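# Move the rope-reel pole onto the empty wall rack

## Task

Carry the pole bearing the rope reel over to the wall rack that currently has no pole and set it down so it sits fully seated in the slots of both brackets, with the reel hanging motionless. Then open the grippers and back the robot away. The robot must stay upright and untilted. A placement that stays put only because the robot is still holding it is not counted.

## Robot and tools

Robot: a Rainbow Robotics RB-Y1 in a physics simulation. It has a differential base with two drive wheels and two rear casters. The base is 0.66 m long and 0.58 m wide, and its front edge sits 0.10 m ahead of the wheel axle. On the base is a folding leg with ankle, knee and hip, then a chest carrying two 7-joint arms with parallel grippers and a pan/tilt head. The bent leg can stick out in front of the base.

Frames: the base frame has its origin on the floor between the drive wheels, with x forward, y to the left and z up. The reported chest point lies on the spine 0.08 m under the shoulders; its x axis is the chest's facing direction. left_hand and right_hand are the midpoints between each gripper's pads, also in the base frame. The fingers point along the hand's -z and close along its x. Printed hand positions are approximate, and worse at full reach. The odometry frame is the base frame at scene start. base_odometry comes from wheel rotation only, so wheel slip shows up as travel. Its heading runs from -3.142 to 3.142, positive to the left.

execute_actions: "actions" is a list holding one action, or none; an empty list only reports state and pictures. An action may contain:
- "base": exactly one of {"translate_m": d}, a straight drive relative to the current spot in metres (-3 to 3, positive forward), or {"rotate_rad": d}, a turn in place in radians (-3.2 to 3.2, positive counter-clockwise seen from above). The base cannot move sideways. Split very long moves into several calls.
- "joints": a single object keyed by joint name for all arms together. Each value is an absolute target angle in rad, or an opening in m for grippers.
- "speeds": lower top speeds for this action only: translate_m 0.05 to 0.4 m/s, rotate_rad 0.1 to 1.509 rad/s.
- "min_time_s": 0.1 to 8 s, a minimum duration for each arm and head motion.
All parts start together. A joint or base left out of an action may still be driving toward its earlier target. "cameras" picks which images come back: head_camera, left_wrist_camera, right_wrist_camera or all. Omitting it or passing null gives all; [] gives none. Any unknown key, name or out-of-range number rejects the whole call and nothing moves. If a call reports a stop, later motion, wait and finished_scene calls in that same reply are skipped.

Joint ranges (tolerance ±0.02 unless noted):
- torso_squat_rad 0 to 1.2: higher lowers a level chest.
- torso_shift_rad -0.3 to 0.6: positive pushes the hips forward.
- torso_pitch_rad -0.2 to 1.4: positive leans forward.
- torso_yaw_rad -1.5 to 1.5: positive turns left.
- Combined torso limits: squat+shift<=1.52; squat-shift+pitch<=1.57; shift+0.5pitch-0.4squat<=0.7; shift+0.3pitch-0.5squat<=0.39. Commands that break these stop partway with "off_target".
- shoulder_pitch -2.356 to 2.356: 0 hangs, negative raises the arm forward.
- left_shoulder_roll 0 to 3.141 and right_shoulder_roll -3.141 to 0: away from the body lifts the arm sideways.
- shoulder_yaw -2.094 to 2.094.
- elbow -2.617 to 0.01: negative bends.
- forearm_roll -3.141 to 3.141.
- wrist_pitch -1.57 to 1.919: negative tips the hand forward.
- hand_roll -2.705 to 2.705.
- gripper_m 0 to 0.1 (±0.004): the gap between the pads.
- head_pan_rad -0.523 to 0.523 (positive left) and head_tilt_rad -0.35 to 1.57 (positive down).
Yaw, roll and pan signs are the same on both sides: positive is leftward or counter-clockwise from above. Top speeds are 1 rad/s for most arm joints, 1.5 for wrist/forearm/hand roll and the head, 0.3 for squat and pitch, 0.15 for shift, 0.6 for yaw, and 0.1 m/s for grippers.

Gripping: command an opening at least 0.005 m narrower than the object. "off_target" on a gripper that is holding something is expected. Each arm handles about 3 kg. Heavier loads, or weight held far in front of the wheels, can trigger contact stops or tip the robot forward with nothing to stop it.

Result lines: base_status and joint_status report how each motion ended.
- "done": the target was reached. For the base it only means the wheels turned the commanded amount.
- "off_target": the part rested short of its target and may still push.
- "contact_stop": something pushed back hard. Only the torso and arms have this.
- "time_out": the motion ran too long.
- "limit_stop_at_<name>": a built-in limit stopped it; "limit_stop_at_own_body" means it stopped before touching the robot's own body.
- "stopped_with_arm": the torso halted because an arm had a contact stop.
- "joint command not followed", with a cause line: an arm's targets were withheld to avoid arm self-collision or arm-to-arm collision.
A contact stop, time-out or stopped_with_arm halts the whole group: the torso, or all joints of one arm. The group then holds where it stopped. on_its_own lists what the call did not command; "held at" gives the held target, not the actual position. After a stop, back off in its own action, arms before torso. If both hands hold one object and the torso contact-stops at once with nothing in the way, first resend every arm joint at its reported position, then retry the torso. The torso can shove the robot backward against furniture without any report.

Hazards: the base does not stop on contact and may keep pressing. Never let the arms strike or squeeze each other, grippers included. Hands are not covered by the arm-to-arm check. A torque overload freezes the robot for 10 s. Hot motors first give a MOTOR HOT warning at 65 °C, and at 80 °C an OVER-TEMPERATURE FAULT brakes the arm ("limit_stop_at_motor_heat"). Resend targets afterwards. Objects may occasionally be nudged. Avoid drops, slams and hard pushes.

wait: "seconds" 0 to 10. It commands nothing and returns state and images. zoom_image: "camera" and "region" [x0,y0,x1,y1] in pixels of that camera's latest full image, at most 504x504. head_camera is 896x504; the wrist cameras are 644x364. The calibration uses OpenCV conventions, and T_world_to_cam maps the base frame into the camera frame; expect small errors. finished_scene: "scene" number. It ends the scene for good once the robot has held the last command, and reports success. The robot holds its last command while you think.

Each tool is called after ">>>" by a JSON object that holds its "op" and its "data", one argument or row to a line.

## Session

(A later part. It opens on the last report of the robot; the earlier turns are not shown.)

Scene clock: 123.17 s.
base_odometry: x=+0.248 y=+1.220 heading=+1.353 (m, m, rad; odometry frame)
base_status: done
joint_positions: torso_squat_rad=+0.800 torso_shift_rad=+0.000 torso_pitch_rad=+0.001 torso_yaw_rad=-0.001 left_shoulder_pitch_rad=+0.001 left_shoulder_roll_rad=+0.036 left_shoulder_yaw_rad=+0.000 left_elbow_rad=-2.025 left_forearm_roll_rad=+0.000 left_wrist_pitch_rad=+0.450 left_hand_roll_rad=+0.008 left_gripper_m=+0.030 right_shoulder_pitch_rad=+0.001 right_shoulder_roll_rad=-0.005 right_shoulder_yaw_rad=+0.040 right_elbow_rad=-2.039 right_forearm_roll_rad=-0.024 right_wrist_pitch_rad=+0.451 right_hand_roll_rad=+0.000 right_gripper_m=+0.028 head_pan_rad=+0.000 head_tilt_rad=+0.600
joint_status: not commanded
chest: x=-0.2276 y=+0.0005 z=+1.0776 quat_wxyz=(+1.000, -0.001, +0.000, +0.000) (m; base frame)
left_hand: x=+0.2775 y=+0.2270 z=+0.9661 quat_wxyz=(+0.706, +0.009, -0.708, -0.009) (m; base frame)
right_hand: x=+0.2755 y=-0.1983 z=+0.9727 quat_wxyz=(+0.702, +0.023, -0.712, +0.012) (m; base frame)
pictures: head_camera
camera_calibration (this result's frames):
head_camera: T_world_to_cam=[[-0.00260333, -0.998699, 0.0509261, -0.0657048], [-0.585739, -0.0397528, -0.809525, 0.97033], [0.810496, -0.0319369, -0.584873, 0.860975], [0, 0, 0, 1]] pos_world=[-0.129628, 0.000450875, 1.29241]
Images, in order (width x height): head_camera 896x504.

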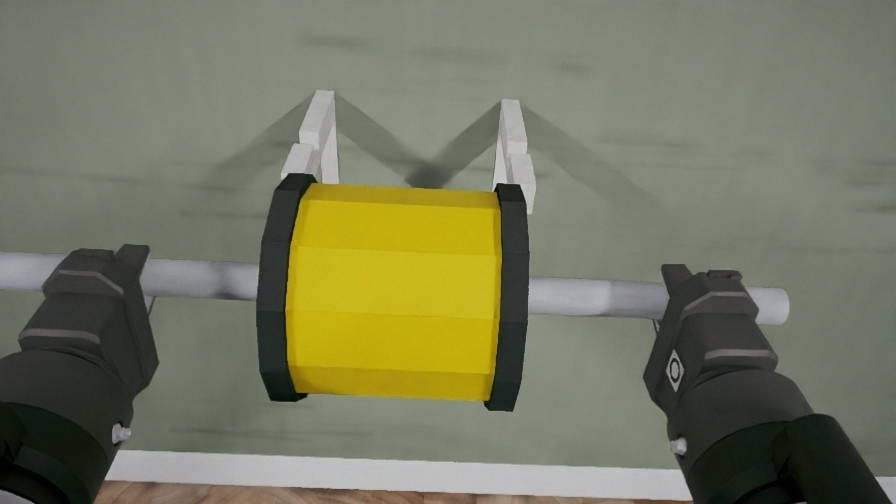

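>>> {"op": "execute_actions", "data": {
  "actions": [
    {"base":{"translate_m":0.31},"speeds":{"translate_m":0.15}}
  ],
  "cameras": ["head_camera"]
}}

>>> {"op": "execute_actions", "data": {
  "actions": [
    {"joints":{"torso_squat_rad":0.84}}
  ]
}}

Scene clock: 135.47 s.
base_odometry: x=+0.315 y=+1.523 heading=+1.353 (m, m, rad; odometry frame)
base_status: done
joint_positions: torso_squat_rad=+0.800 torso_shift_rad=+0.000 torso_pitch_rad=+0.001 torso_yaw_rad=-0.001 left_shoulder_pitch_rad=+0.001 left_shoulder_roll_rad=+0.036 left_shoulder_yaw_rad=+0.000 left_elbow_rad=-2.025 left_forearm_roll_rad=+0.000 left_wrist_pitch_rad=+0.450 left_hand_roll_rad=+0.008 left_gripper_m=+0.030 right_shoulder_pitch_rad=+0.001 right_shoulder_roll_rad=-0.005 right_shoulder_yaw_rad=+0.040 right_elbow_rad=-2.039 right_forearm_roll_rad=-0.024 right_wrist_pitch_rad=+0.451 right_hand_roll_rad=+0.000 right_gripper_m=+0.028 head_pan_rad=+0.000 head_tilt_rad=+0.600
joint_status: not commanded
chest: x=-0.2276 y=+0.0005 z=+1.0776 quat_wxyz=(+1.000, -0.001, +0.000, +0.000) (m; base frame)
left_hand: x=+0.2775 y=+0.2270 z=+0.9661 quat_wxyz=(+0.706, +0.009, -0.708, -0.009) (m; base frame)
right_hand: x=+0.2755 y=-0.1983 z=+0.9727 quat_wxyz=(+0.702, +0.023, -0.712, +0.012) (m; base frame)
pictures: head_camera
camera_calibration (this result's frames):
head_camera: T_world_to_cam=[[-0.00260149, -0.998699, 0.0509206, -0.0657029], [-0.585772, -0.039748, -0.809501, 0.970313], [0.810472, -0.0319337, -0.584907, 0.860987], [0, 0, 0, 1]] pos_world=[-0.129594, 0.000445122, 1.29241]
Images, in order (width x height): head_camera 896x504.

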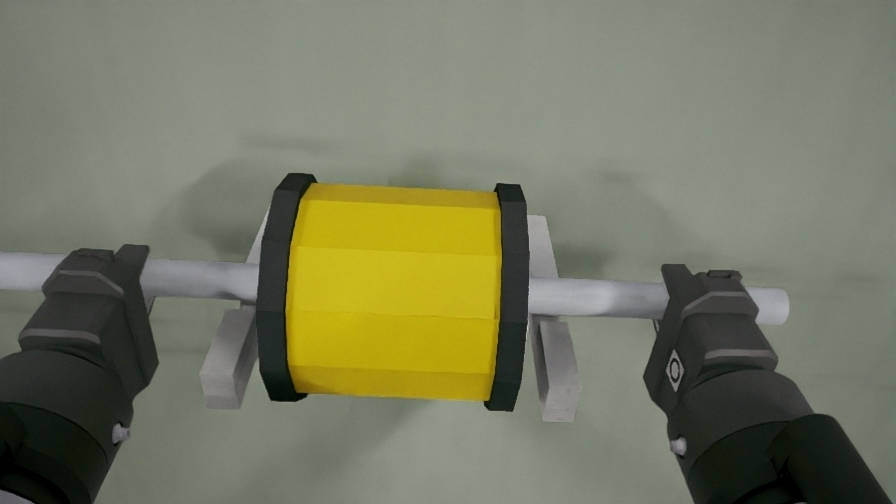

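Scene clock: 136.27 s.
base_odometry: x=+0.315 y=+1.523 heading=+1.353 (m, m, rad; odometry frame)
base_status: not commanded
joint_positions: torso_squat_rad=+0.840 torso_shift_rad=+0.000 torso_pitch_rad=+0.001 torso_yaw_rad=-0.001 left_shoulder_pitch_rad=+0.001 left_shoulder_roll_rad=+0.036 left_shoulder_yaw_rad=+0.000 left_elbow_rad=-2.025 left_forearm_roll_rad=+0.000 left_wrist_pitch_rad=+0.450 left_hand_roll_rad=+0.008 left_gripper_m=+0.030 right_shoulder_pitch_rad=+0.001 right_shoulder_roll_rad=-0.005 right_shoulder_yaw_rad=+0.040 right_elbow_rad=-2.039 right_forearm_roll_rad=-0.024 right_wrist_pitch_rad=+0.451 right_hand_roll_rad=+0.000 right_gripper_m=+0.028 head_pan_rad=+0.000 head_tilt_rad=+0.600
joint_status: all done
chest: x=-0.2277 y=+0.0005 z=+1.0572 quat_wxyz=(+1.000, -0.001, +0.000, +0.000) (m; base frame)
left_hand: x=+0.2774 y=+0.2270 z=+0.9457 quat_wxyz=(+0.706, +0.009, -0.708, -0.009) (m; base frame)
right_hand: x=+0.2754 y=-0.1984 z=+0.9523 quat_wxyz=(+0.702, +0.023, -0.712, +0.012) (m; base frame)
pictures: head_camera, left_wrist_camera, right_wrist_camera
camera_calibration (this result's frames):
head_camera: T_world_to_cam=[[-0.00261334, -0.998699, 0.0509201, -0.0646708], [-0.58558, -0.0397483, -0.80964, 0.953846], [0.810611, -0.0319336, -0.584714, 0.848932], [0, 0, 0, 1]] pos_world=[-0.129769, 0.00043654, 1.27195]
left_wrist_camera: T_world_to_cam=[[-0.0190954, -0.0741506, 0.997064, -0.914739], [-0.669981, -0.739275, -0.0678103, 0.444271], [0.742133, -0.669308, -0.0355627, 0.0665784], [0, 0, 0, 1]] pos_world=[0.230775, 0.305172, 0.944547]
right_wrist_camera: T_world_to_cam=[[0.0837612, 0.0051191, -0.996473, 0.926426], [-0.645548, 0.762058, -0.0503484, 0.412974], [0.759113, 0.647488, 0.0671356, -0.0590607], [0, 0, 0, 1]] pos_world=[0.23383, -0.281212, 0.947916]
Images, in order (width x height): head_camera 896x504, left_wrist_camera 644x364, right_wrist_camera 644x364.

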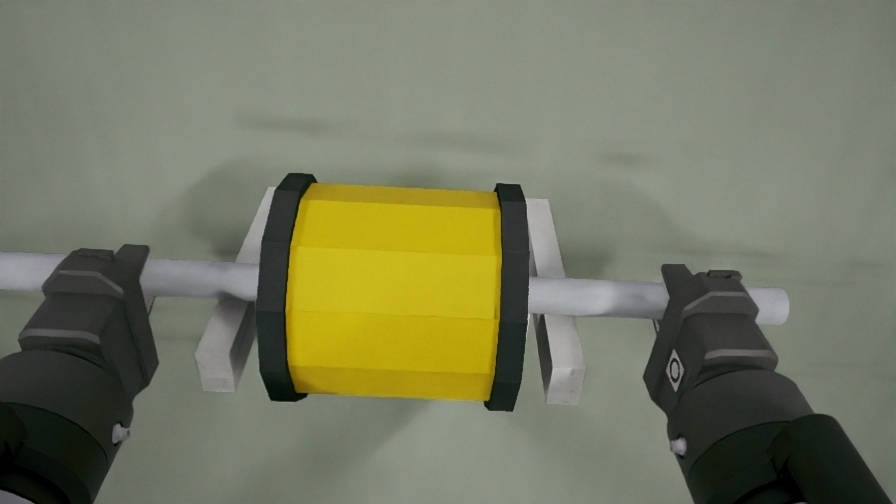

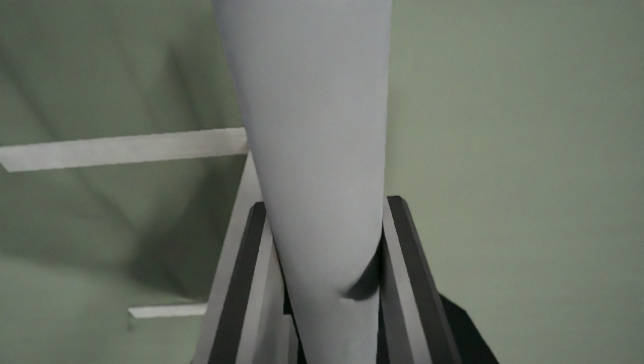

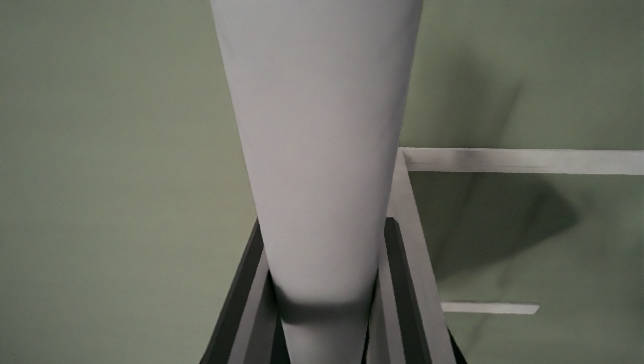

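>>> {"op": "execute_actions", "data": {
  "actions": [
    {"base":{"translate_m":0.022},"speeds":{"translate_m":0.05}}
  ]
}}

>>> {"op": "zoom_image", "data": {
  "camera": "head_camera",
  "region": [160,160,640,440]
}}

Scene clock: 148.23 s.
base_odometry: x=+0.320 y=+1.545 heading=+1.352 (m, m, rad; odometry frame)
base_status: done
joint_positions: torso_squat_rad=+0.840 torso_shift_rad=+0.000 torso_pitch_rad=+0.001 torso_yaw_rad=-0.001 left_shoulder_pitch_rad=+0.001 left_shoulder_roll_rad=+0.036 left_shoulder_yaw_rad=+0.000 left_elbow_rad=-2.025 left_forearm_roll_rad=+0.000 left_wrist_pitch_rad=+0.450 left_hand_roll_rad=+0.008 left_gripper_m=+0.030 right_shoulder_pitch_rad=+0.001 right_shoulder_roll_rad=-0.005 right_shoulder_yaw_rad=+0.040 right_elbow_rad=-2.039 right_forearm_roll_rad=-0.024 right_wrist_pitch_rad=+0.451 right_hand_roll_rad=+0.000 right_gripper_m=+0.028 head_pan_rad=+0.000 head_tilt_rad=+0.600
joint_status: not commanded
chest: x=-0.2277 y=+0.0005 z=+1.0572 quat_wxyz=(+1.000, -0.001, +0.000, +0.000) (m; base frame)
left_hand: x=+0.2775 y=+0.2270 z=+0.9457 quat_wxyz=(+0.706, +0.009, -0.708, -0.009) (m; base frame)
right_hand: x=+0.2755 y=-0.1984 z=+0.9522 quat_wxyz=(+0.702, +0.023, -0.712, +0.012) (m; base frame)
pictures: head_camera, left_wrist_camera, right_wrist_camera
camera_calibration (this result's frames):
head_camera: T_world_to_cam=[[-0.00260731, -0.998699, 0.0509204, -0.06467], [-0.585676, -0.0397483, -0.80957, 0.953789], [0.810541, -0.0319337, -0.584811, 0.848978], [0, 0, 0, 1]] pos_world=[-0.129689, 0.000436544, 1.27194]
left_wrist_camera: T_world_to_cam=[[-0.0189878, -0.0741509, 0.997066, -0.91472], [-0.669986, -0.739276, -0.0677384, 0.444229], [0.74213, -0.669307, -0.0356428, 0.0666243], [0, 0, 0, 1]] pos_world=[0.230815, 0.305173, 0.944503]
right_wrist_camera: T_world_to_cam=[[0.0836717, 0.00512027, -0.99648, 0.926417], [-0.645553, 0.762058, -0.0502895, 0.412943], [0.759118, 0.647488, 0.0670681, -0.0590256], [0, 0, 0, 1]] pos_world=[0.233869, -0.281212, 0.947881]
Images, in order (width x height): head_camera 896x504, left_wrist_camera 644x364, right_wrist_camera 644x364.

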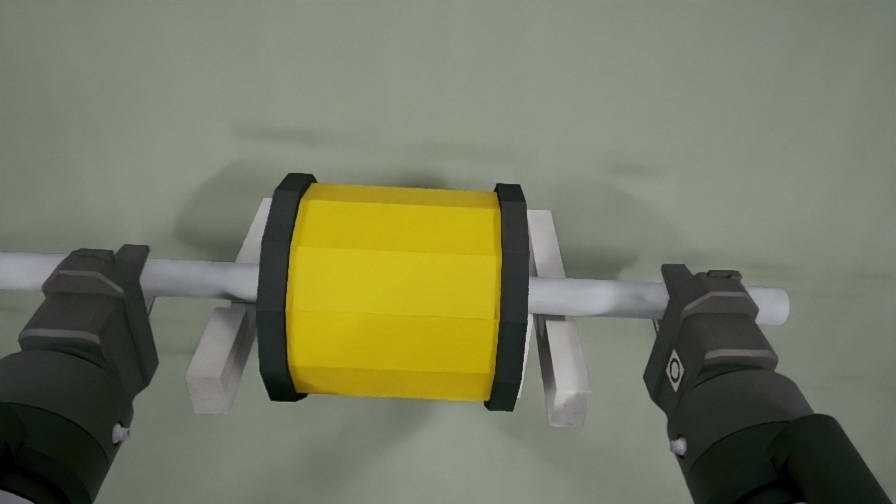

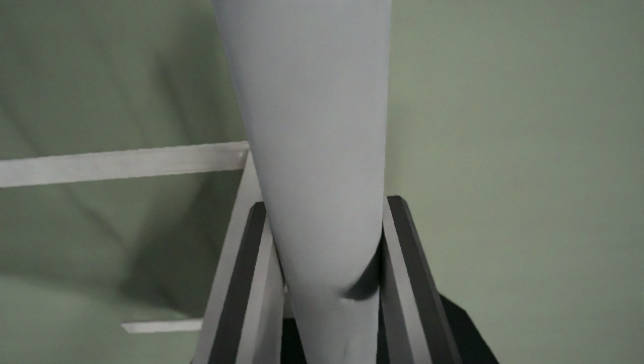

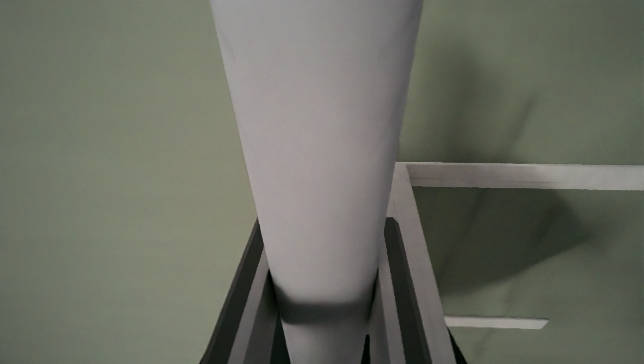

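Region (160, 160, 640, 440) of head_camera's 896x504 image, scaled by 1.050, with more detail than that image has; it fills the top 294 rows of this view, and the rest is white.

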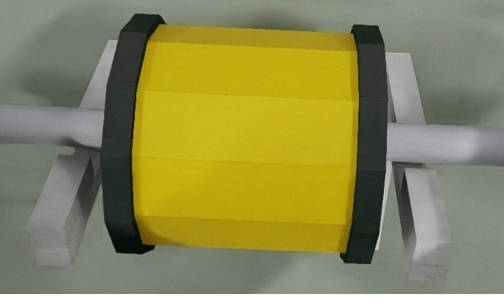

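>>> {"op": "execute_actions", "data": {
  "actions": [
    {"joints":{"torso_squat_rad":0.865}}
  ]
}}

Scene clock: 162.67 s.
base_odometry: x=+0.320 y=+1.545 heading=+1.352 (m, m, rad; odometry frame)
base_status: not commanded
joint_positions: torso_squat_rad=+0.865 torso_shift_rad=+0.000 torso_pitch_rad=+0.000 torso_yaw_rad=-0.001 left_shoulder_pitch_rad=-0.002 left_shoulder_roll_rad=+0.036 left_shoulder_yaw_rad=+0.000 left_elbow_rad=-2.027 left_forearm_roll_rad=+0.000 left_wrist_pitch_rad=+0.449 left_hand_roll_rad=+0.008 left_gripper_m=+0.030 right_shoulder_pitch_rad=-0.003 right_shoulder_roll_rad=-0.005 right_shoulder_yaw_rad=+0.040 right_elbow_rad=-2.042 right_forearm_roll_rad=-0.024 right_wrist_pitch_rad=+0.449 right_hand_roll_rad=+0.000 right_gripper_m=+0.028 head_pan_rad=+0.000 head_tilt_rad=+0.600
joint_status: all done
chest: x=-0.2282 y=+0.0005 z=+1.0440 quat_wxyz=(+1.000, -0.001, +0.000, +0.000) (m; base frame)
left_hand: x=+0.2773 y=+0.2266 z=+0.9358 quat_wxyz=(+0.704, +0.009, -0.710, -0.010) (m; base frame)
right_hand: x=+0.2753 y=-0.1980 z=+0.9434 quat_wxyz=(+0.698, +0.024, -0.716, +0.012) (m; base frame)
pictures: head_camera, left_wrist_camera, right_wrist_camera
camera_calibration (this result's frames):
head_camera: T_world_to_cam=[[-0.00267447, -0.998698, 0.0509454, -0.0640371], [-0.584642, -0.03977, -0.810316, 0.943791], [0.811287, -0.0319519, -0.583774, 0.840791], [0, 0, 0, 1]] pos_world=[-0.130515, 0.000445756, 1.25886]
left_wrist_camera: T_world_to_cam=[[-0.0263858, -0.0740764, 0.996903, -0.902681], [-0.670042, -0.738762, -0.0726293, 0.447651], [0.741854, -0.669883, -0.0301415, 0.0611857], [0, 0, 0, 1]] pos_world=[0.230736, 0.304828, 0.934242]
right_wrist_camera: T_world_to_cam=[[0.0934943, 0.00517782, -0.995606, 0.914136], [-0.645594, 0.761575, -0.056665, 0.418052], [0.757936, 0.648056, 0.0745457, -0.0652127], [0, 0, 0, 1]] pos_world=[0.233853, -0.28085, 0.93867]
Images, in order (width x height): head_camera 896x504, left_wrist_camera 644x364, right_wrist_camera 644x364.

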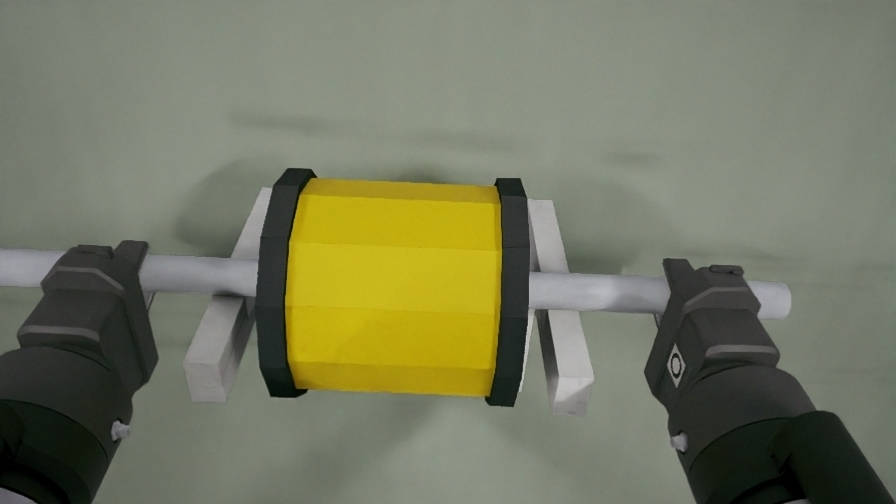

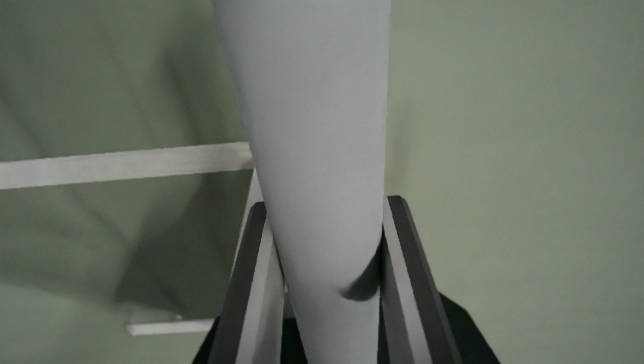

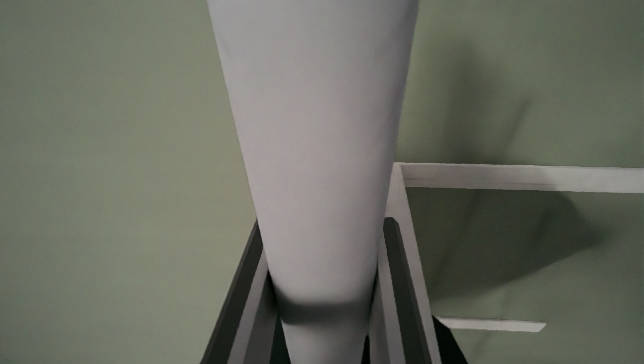

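>>> {"op": "execute_actions", "data": {
  "actions": [
    {"joints":{"torso_squat_rad":0.845}}
  ],
  "cameras": []
}}

>>> {"op": "execute_actions", "data": {
  "actions": [
    {"base":{"translate_m":0.009},"speeds":{"translate_m":0.05}}
  ],
  "cameras": []
}}

>>> {"op": "execute_actions", "data": {
  "actions": [
    {"joints":{"torso_squat_rad":0.868}}
  ]
}}

Scene clock: 174.93 s.
base_odometry: x=+0.320 y=+1.545 heading=+1.352 (m, m, rad; odometry frame)
base_status: not commanded
joint_positions: torso_squat_rad=+0.845 torso_shift_rad=+0.000 torso_pitch_rad=+0.001 torso_yaw_rad=-0.001 left_shoulder_pitch_rad=+0.000 left_shoulder_roll_rad=+0.036 left_shoulder_yaw_rad=+0.000 left_elbow_rad=-2.025 left_forearm_roll_rad=+0.000 left_wrist_pitch_rad=+0.450 left_hand_roll_rad=+0.008 left_gripper_m=+0.030 right_shoulder_pitch_rad=+0.001 right_shoulder_roll_rad=-0.005 right_shoulder_yaw_rad=+0.040 right_elbow_rad=-2.039 right_forearm_roll_rad=-0.024 right_wrist_pitch_rad=+0.450 right_hand_roll_rad=+0.000 right_gripper_m=+0.028 head_pan_rad=+0.000 head_tilt_rad=+0.600
joint_status: all done
chest: x=-0.2276 y=+0.0005 z=+1.0546 quat_wxyz=(+1.000, -0.001, +0.000, +0.000) (m; base frame)
left_hand: x=+0.2775 y=+0.2270 z=+0.9433 quat_wxyz=(+0.706, +0.009, -0.708, -0.009) (m; base frame)
right_hand: x=+0.2755 y=-0.1984 z=+0.9499 quat_wxyz=(+0.701, +0.023, -0.712, +0.012) (m; base frame)
pictures: none
No camera images: the call's "cameras" was empty. Leave "cameras" out to get every camera's image.

Scene clock: 175.73 s.
base_odometry: x=+0.322 y=+1.553 heading=+1.352 (m, m, rad; odometry frame)
base_status: done
joint_positions: torso_squat_rad=+0.845 torso_shift_rad=+0.000 torso_pitch_rad=+0.001 torso_yaw_rad=-0.001 left_shoulder_pitch_rad=+0.001 left_shoulder_roll_rad=+0.036 left_shoulder_yaw_rad=+0.000 left_elbow_rad=-2.025 left_forearm_roll_rad=+0.000 left_wrist_pitch_rad=+0.450 left_hand_roll_rad=+0.008 left_gripper_m=+0.030 right_shoulder_pitch_rad=+0.001 right_shoulder_roll_rad=-0.005 right_shoulder_yaw_rad=+0.040 right_elbow_rad=-2.039 right_forearm_roll_rad=-0.024 right_wrist_pitch_rad=+0.450 right_hand_roll_rad=+0.000 right_gripper_m=+0.028 head_pan_rad=+0.000 head_tilt_rad=+0.600
joint_status: not commanded
chest: x=-0.2276 y=+0.0005 z=+1.0546 quat_wxyz=(+1.000, -0.001, +0.000, +0.000) (m; base frame)
left_hand: x=+0.2775 y=+0.2270 z=+0.9432 quat_wxyz=(+0.706, +0.009, -0.708, -0.009) (m; base frame)
right_hand: x=+0.2755 y=-0.1984 z=+0.9498 quat_wxyz=(+0.701, +0.023, -0.712, +0.012) (m; base frame)
pictures: none
No camera images: the call's "cameras" was empty. Leave "cameras" out to get every camera's image.

Scene clock: 176.40 s.
base_odometry: x=+0.322 y=+1.553 heading=+1.352 (m, m, rad; odometry frame)
base_status: not commanded
joint_positions: torso_squat_rad=+0.868 torso_shift_rad=+0.000 torso_pitch_rad=+0.001 torso_yaw_rad=-0.001 left_shoulder_pitch_rad=+0.001 left_shoulder_roll_rad=+0.036 left_shoulder_yaw_rad=+0.000 left_elbow_rad=-2.025 left_forearm_roll_rad=+0.000 left_wrist_pitch_rad=+0.450 left_hand_roll_rad=+0.008 left_gripper_m=+0.030 right_shoulder_pitch_rad=+0.001 right_shoulder_roll_rad=-0.005 right_shoulder_yaw_rad=+0.040 right_elbow_rad=-2.039 right_forearm_roll_rad=-0.024 right_wrist_pitch_rad=+0.450 right_hand_roll_rad=+0.000 right_gripper_m=+0.028 head_pan_rad=+0.000 head_tilt_rad=+0.600
joint_status: all done
chest: x=-0.2277 y=+0.0005 z=+1.0424 quat_wxyz=(+1.000, -0.001, +0.000, +0.000) (m; base frame)
left_hand: x=+0.2775 y=+0.2270 z=+0.9310 quat_wxyz=(+0.706, +0.009, -0.708, -0.009) (m; base frame)
right_hand: x=+0.2754 y=-0.1984 z=+0.9376 quat_wxyz=(+0.701, +0.023, -0.712, +0.012) (m; base frame)
pictures: head_camera, left_wrist_camera, right_wrist_camera
camera_calibration (this result's frames):
head_camera: T_world_to_cam=[[-0.00261524, -0.998698, 0.0509476, -0.0639452], [-0.585589, -0.0397692, -0.809632, 0.941875], [0.810604, -0.0319517, -0.584722, 0.840299], [0, 0, 0, 1]] pos_world=[-0.129766, 0.000444653, 1.25717]
left_wrist_camera: T_world_to_cam=[[-0.0192485, -0.0740878, 0.997066, -0.90005], [-0.669943, -0.739304, -0.0678679, 0.443349], [0.742163, -0.669283, -0.0354041, 0.0658872], [0, 0, 0, 1]] pos_world=[0.230795, 0.305185, 0.929831]
right_wrist_camera: T_world_to_cam=[[0.0839155, 0.00495452, -0.996461, 0.911689], [-0.645484, 0.762098, -0.0505692, 0.412465], [0.75915, 0.647443, 0.0671499, -0.0581077], [0, 0, 0, 1]] pos_world=[0.233847, -0.281234, 0.933222]
Images, in order (width x height): head_camera 896x504, left_wrist_camera 644x364, right_wrist_camera 644x364.

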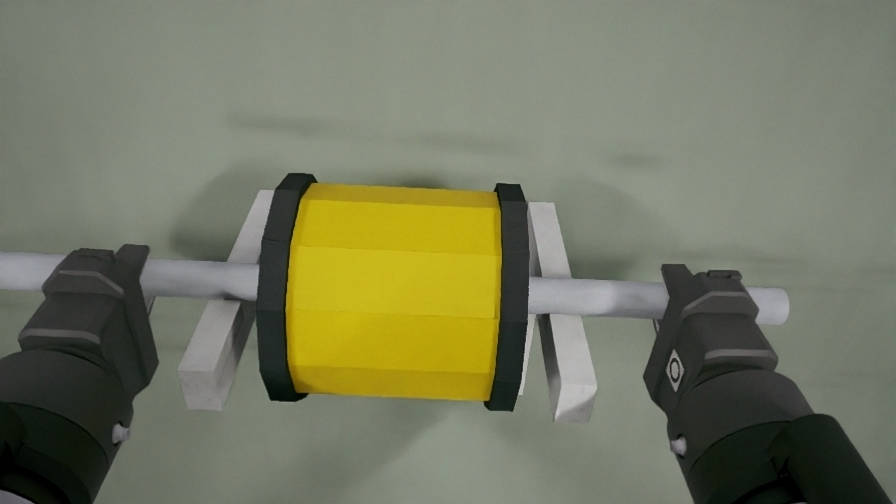

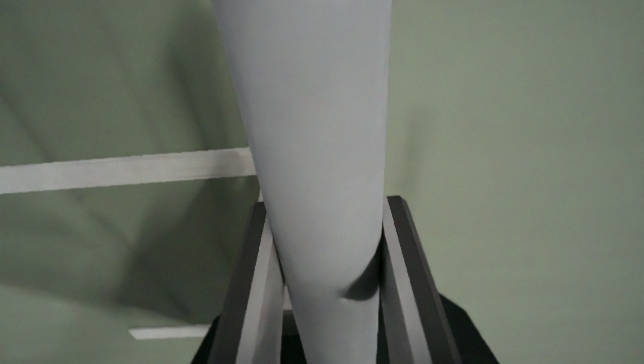

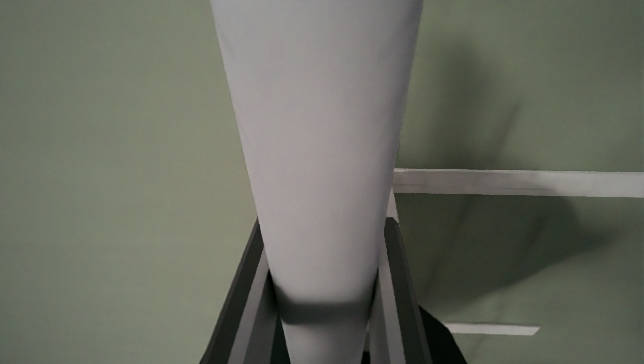

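Free now. About 13 px (≈.015 m) remain.

>>> {"op": "execute_actions", "data": {
  "actions": [
    {"joints":{"torso_squat_rad":0.892}}
  ],
  "cameras": ["head_camera"]
}}

Scene clock: 181.57 s.
base_odometry: x=+0.322 y=+1.554 heading=+1.352 (m, m, rad; odometry frame)
base_status: not commanded
joint_positions: torso_squat_rad=+0.892 torso_shift_rad=+0.000 torso_pitch_rad=+0.001 torso_yaw_rad=-0.001 left_shoulder_pitch_rad=+0.000 left_shoulder_roll_rad=+0.036 left_shoulder_yaw_rad=+0.000 left_elbow_rad=-2.025 left_forearm_roll_rad=+0.000 left_wrist_pitch_rad=+0.450 left_hand_roll_rad=+0.008 left_gripper_m=+0.030 right_shoulder_pitch_rad=+0.000 right_shoulder_roll_rad=-0.005 right_shoulder_yaw_rad=+0.040 right_elbow_rad=-2.039 right_forearm_roll_rad=-0.024 right_wrist_pitch_rad=+0.450 right_hand_roll_rad=+0.000 right_gripper_m=+0.028 head_pan_rad=+0.000 head_tilt_rad=+0.600
joint_status: all done
chest: x=-0.2274 y=+0.0005 z=+1.0295 quat_wxyz=(+1.000, -0.001, +0.001, +0.000) (m; base frame)
left_hand: x=+0.2777 y=+0.2270 z=+0.9181 quat_wxyz=(+0.706, +0.009, -0.708, -0.009) (m; base frame)
right_hand: x=+0.2759 y=-0.1981 z=+0.9254 quat_wxyz=(+0.701, +0.023, -0.713, +0.012) (m; base frame)
pictures: head_camera
camera_calibration (this result's frames):
head_camera: T_world_to_cam=[[-0.00252975, -0.998698, 0.0509487, -0.063274], [-0.58593, -0.0398066, -0.809383, 0.931244], [0.810358, -0.0318999, -0.585066, 0.832839], [0, 0, 0, 1]] pos_world=[-0.129414, 0.000445439, 1.24422]
Images, in order (width x height): head_camera 896x504.

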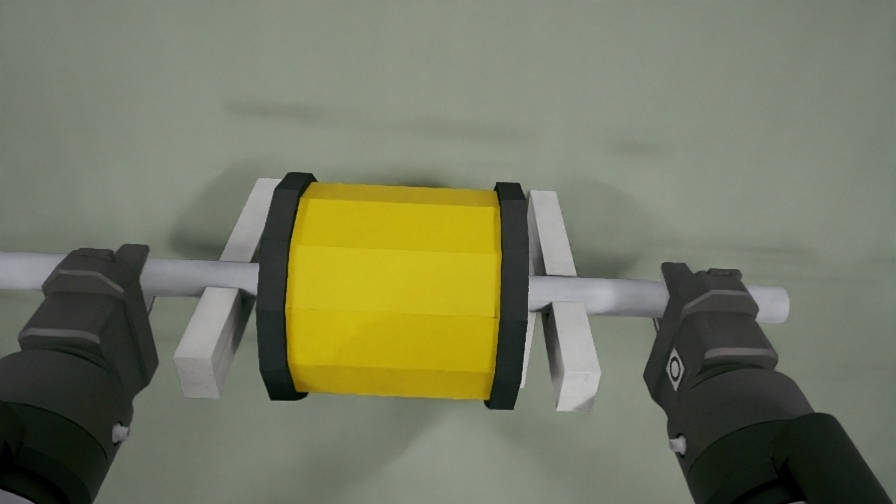

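>>> {"op": "execute_actions", "data": {
  "actions": [
    {"joints":{"left_gripper_m":0.08,"right_gripper_m":0.08}}
  ],
  "cameras": ["head_camera"]
}}

>>> {"op": "execute_actions", "data": {
  "actions": [
    {"base":{"translate_m":-0.5},"joints":{"head_tilt_rad":0.45}}
  ],
  "cameras": ["head_camera"]
}}

>>> {"op": "wait", "data": {
  "seconds": 10
}}

Scene clock: 189.30 s.
base_odometry: x=+0.322 y=+1.553 heading=+1.352 (m, m, rad; odometry frame)
base_status: not commanded
joint_positions: torso_squat_rad=+0.892 torso_shift_rad=+0.000 torso_pitch_rad=+0.001 torso_yaw_rad=-0.001 left_shoulder_pitch_rad=+0.000 left_shoulder_roll_rad=+0.036 left_shoulder_yaw_rad=+0.000 left_elbow_rad=-2.026 left_forearm_roll_rad=+0.000 left_wrist_pitch_rad=+0.450 left_hand_roll_rad=+0.008 left_gripper_m=+0.080 right_shoulder_pitch_rad=+0.000 right_shoulder_roll_rad=-0.005 right_shoulder_yaw_rad=+0.040 right_elbow_rad=-2.040 right_forearm_roll_rad=-0.024 right_wrist_pitch_rad=+0.450 right_hand_roll_rad=+0.000 right_gripper_m=+0.080 head_pan_rad=+0.000 head_tilt_rad=+0.600
joint_status: all done
chest: x=-0.2278 y=+0.0005 z=+1.0294 quat_wxyz=(+1.000, -0.001, +0.000, +0.000) (m; base frame)
left_hand: x=+0.2774 y=+0.2270 z=+0.9186 quat_wxyz=(+0.706, +0.009, -0.708, -0.009) (m; base frame)
right_hand: x=+0.2755 y=-0.1982 z=+0.9257 quat_wxyz=(+0.701, +0.023, -0.713, +0.012) (m; base frame)
pictures: head_camera
camera_calibration (this result's frames):
head_camera: T_world_to_cam=[[-0.00256634, -0.998698, 0.0509465, -0.0632794], [-0.585469, -0.0398016, -0.809717, 0.931472], [0.810691, -0.0319056, -0.584604, 0.832682], [0, 0, 0, 1]] pos_world=[-0.129862, 0.000444297, 1.24424]
Images, in order (width x height): head_camera 896x504.

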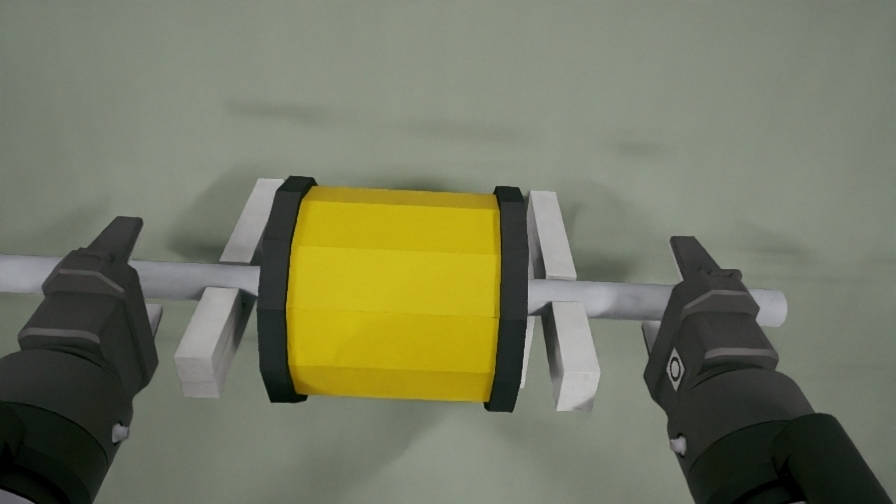

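Scene clock: 192.07 s.
base_odometry: x=+0.213 y=+1.065 heading=+1.351 (m, m, rad; odometry frame)
base_status: done
joint_positions: torso_squat_rad=+0.892 torso_shift_rad=+0.000 torso_pitch_rad=+0.000 torso_yaw_rad=-0.001 left_shoulder_pitch_rad=+0.000 left_shoulder_roll_rad=+0.036 left_shoulder_yaw_rad=+0.000 left_elbow_rad=-2.026 left_forearm_roll_rad=+0.000 left_wrist_pitch_rad=+0.450 left_hand_roll_rad=+0.008 left_gripper_m=+0.080 right_shoulder_pitch_rad=+0.000 right_shoulder_roll_rad=-0.005 right_shoulder_yaw_rad=+0.040 right_elbow_rad=-2.040 right_forearm_roll_rad=-0.024 right_wrist_pitch_rad=+0.450 right_hand_roll_rad=+0.000 right_gripper_m=+0.080 head_pan_rad=+0.000 head_tilt_rad=+0.450
joint_status: all done
chest: x=-0.2279 y=+0.0005 z=+1.0294 quat_wxyz=(+1.000, -0.001, +0.000, +0.000) (m; base frame)
left_hand: x=+0.2773 y=+0.2269 z=+0.9189 quat_wxyz=(+0.705, +0.009, -0.709, -0.009) (m; base frame)
right_hand: x=+0.2753 y=-0.1982 z=+0.9258 quat_wxyz=(+0.700, +0.023, -0.713, +0.012) (m; base frame)
pictures: head_camera
camera_calibration (this result's frames):
head_camera: T_world_to_cam=[[-0.0100192, -0.998696, 0.0500619, -0.0637318], [-0.457694, -0.0399319, -0.888212, 1.05416], [0.889053, -0.0318122, -0.456697, 0.691699], [0, 0, 0, 1]] pos_world=[-0.133114, 0.000450288, 1.2554]
Images, in order (width x height): head_camera 896x504.

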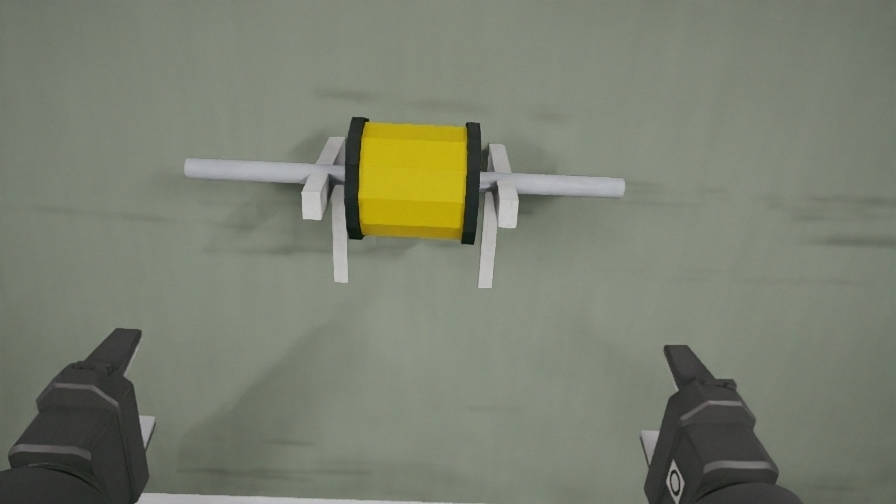

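Scene clock: 202.07 s.
base_odometry: x=+0.213 y=+1.065 heading=+1.351 (m, m, rad; odometry frame)
base_status: done
joint_positions: torso_squat_rad=+0.892 torso_shift_rad=+0.000 torso_pitch_rad=+0.000 torso_yaw_rad=-0.001 left_shoulder_pitch_rad=+0.000 left_shoulder_roll_rad=+0.036 left_shoulder_yaw_rad=+0.000 left_elbow_rad=-2.026 left_forearm_roll_rad=+0.000 left_wrist_pitch_rad=+0.450 left_hand_roll_rad=+0.008 left_gripper_m=+0.080 right_shoulder_pitch_rad=+0.000 right_shoulder_roll_rad=-0.005 right_shoulder_yaw_rad=+0.040 right_elbow_rad=-2.040 right_forearm_roll_rad=-0.024 right_wrist_pitch_rad=+0.450 right_hand_roll_rad=+0.000 right_gripper_m=+0.080 head_pan_rad=+0.000 head_tilt_rad=+0.450
joint_status: all done
chest: x=-0.2279 y=+0.0005 z=+1.0294 quat_wxyz=(+1.000, -0.001, +0.000, +0.000) (m; base frame)
left_hand: x=+0.2773 y=+0.2269 z=+0.9189 quat_wxyz=(+0.705, +0.009, -0.709, -0.009) (m; base frame)
right_hand: x=+0.2753 y=-0.1982 z=+0.9258 quat_wxyz=(+0.700, +0.023, -0.713, +0.012) (m; base frame)
wait: 10.00 s; at rest by 0.27 s
pictures: head_camera, left_wrist_camera, right_wrist_camera
camera_calibration (this result's frames):
head_camera: T_world_to_cam=[[-0.010019, -0.998696, 0.0500619, -0.0637318], [-0.457696, -0.039932, -0.888212, 1.05416], [0.889052, -0.0318121, -0.456699, 0.691699], [0, 0, 0, 1]] pos_world=[-0.133112, 0.000450301, 1.2554]
left_wrist_camera: T_world_to_cam=[[-0.0212375, -0.0741438, 0.997021, -0.887403], [-0.669932, -0.739187, -0.06924, 0.443607], [0.742119, -0.669407, -0.0339728, 0.0642146], [0, 0, 0, 1]] pos_world=[0.230685, 0.305099, 0.917657]
right_wrist_camera: T_world_to_cam=[[0.0866031, 0.00514371, -0.99623, 0.899069], [-0.645609, 0.761883, -0.0521896, 0.413169], [0.758742, 0.647694, 0.0693022, -0.0591638], [0, 0, 0, 1]] pos_world=[0.233774, -0.281091, 0.921343]
Images, in order (width x height): head_camera 896x504, left_wrist_camera 644x364, right_wrist_camera 644x364.

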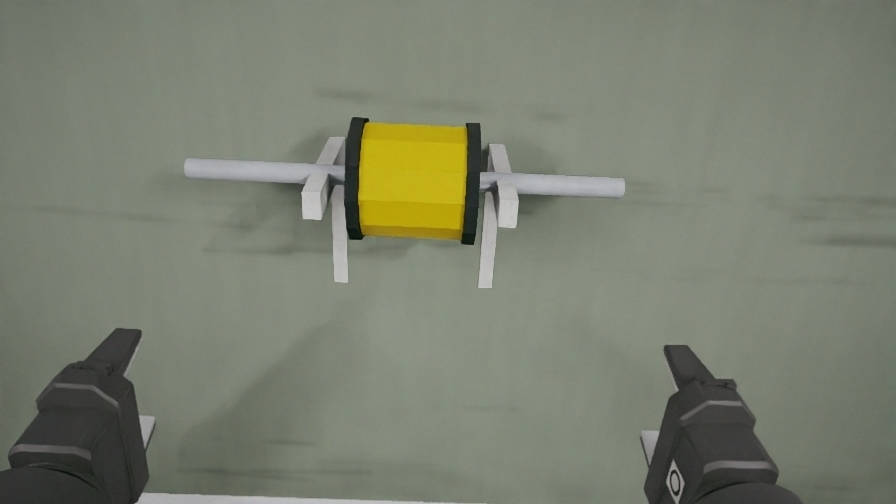

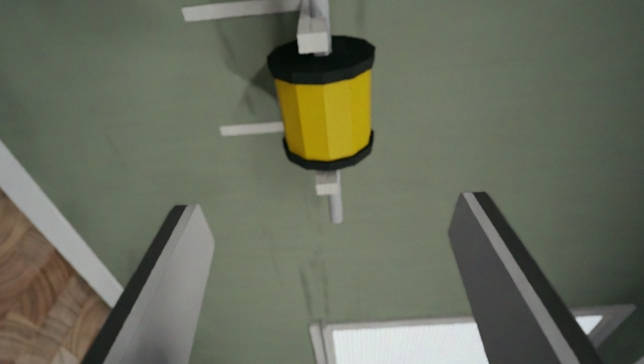

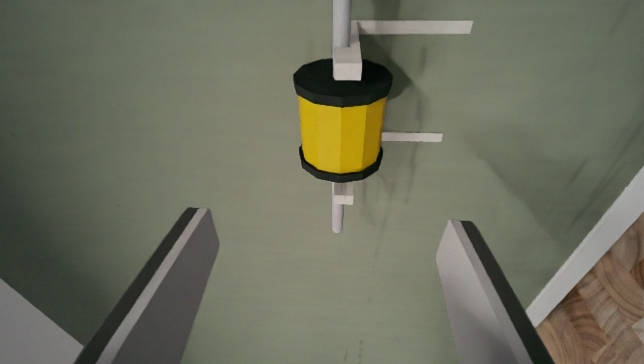

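>>> {"op": "finished_scene", "data": {
  "scene": 2
}}

The scene is finished: the task was done.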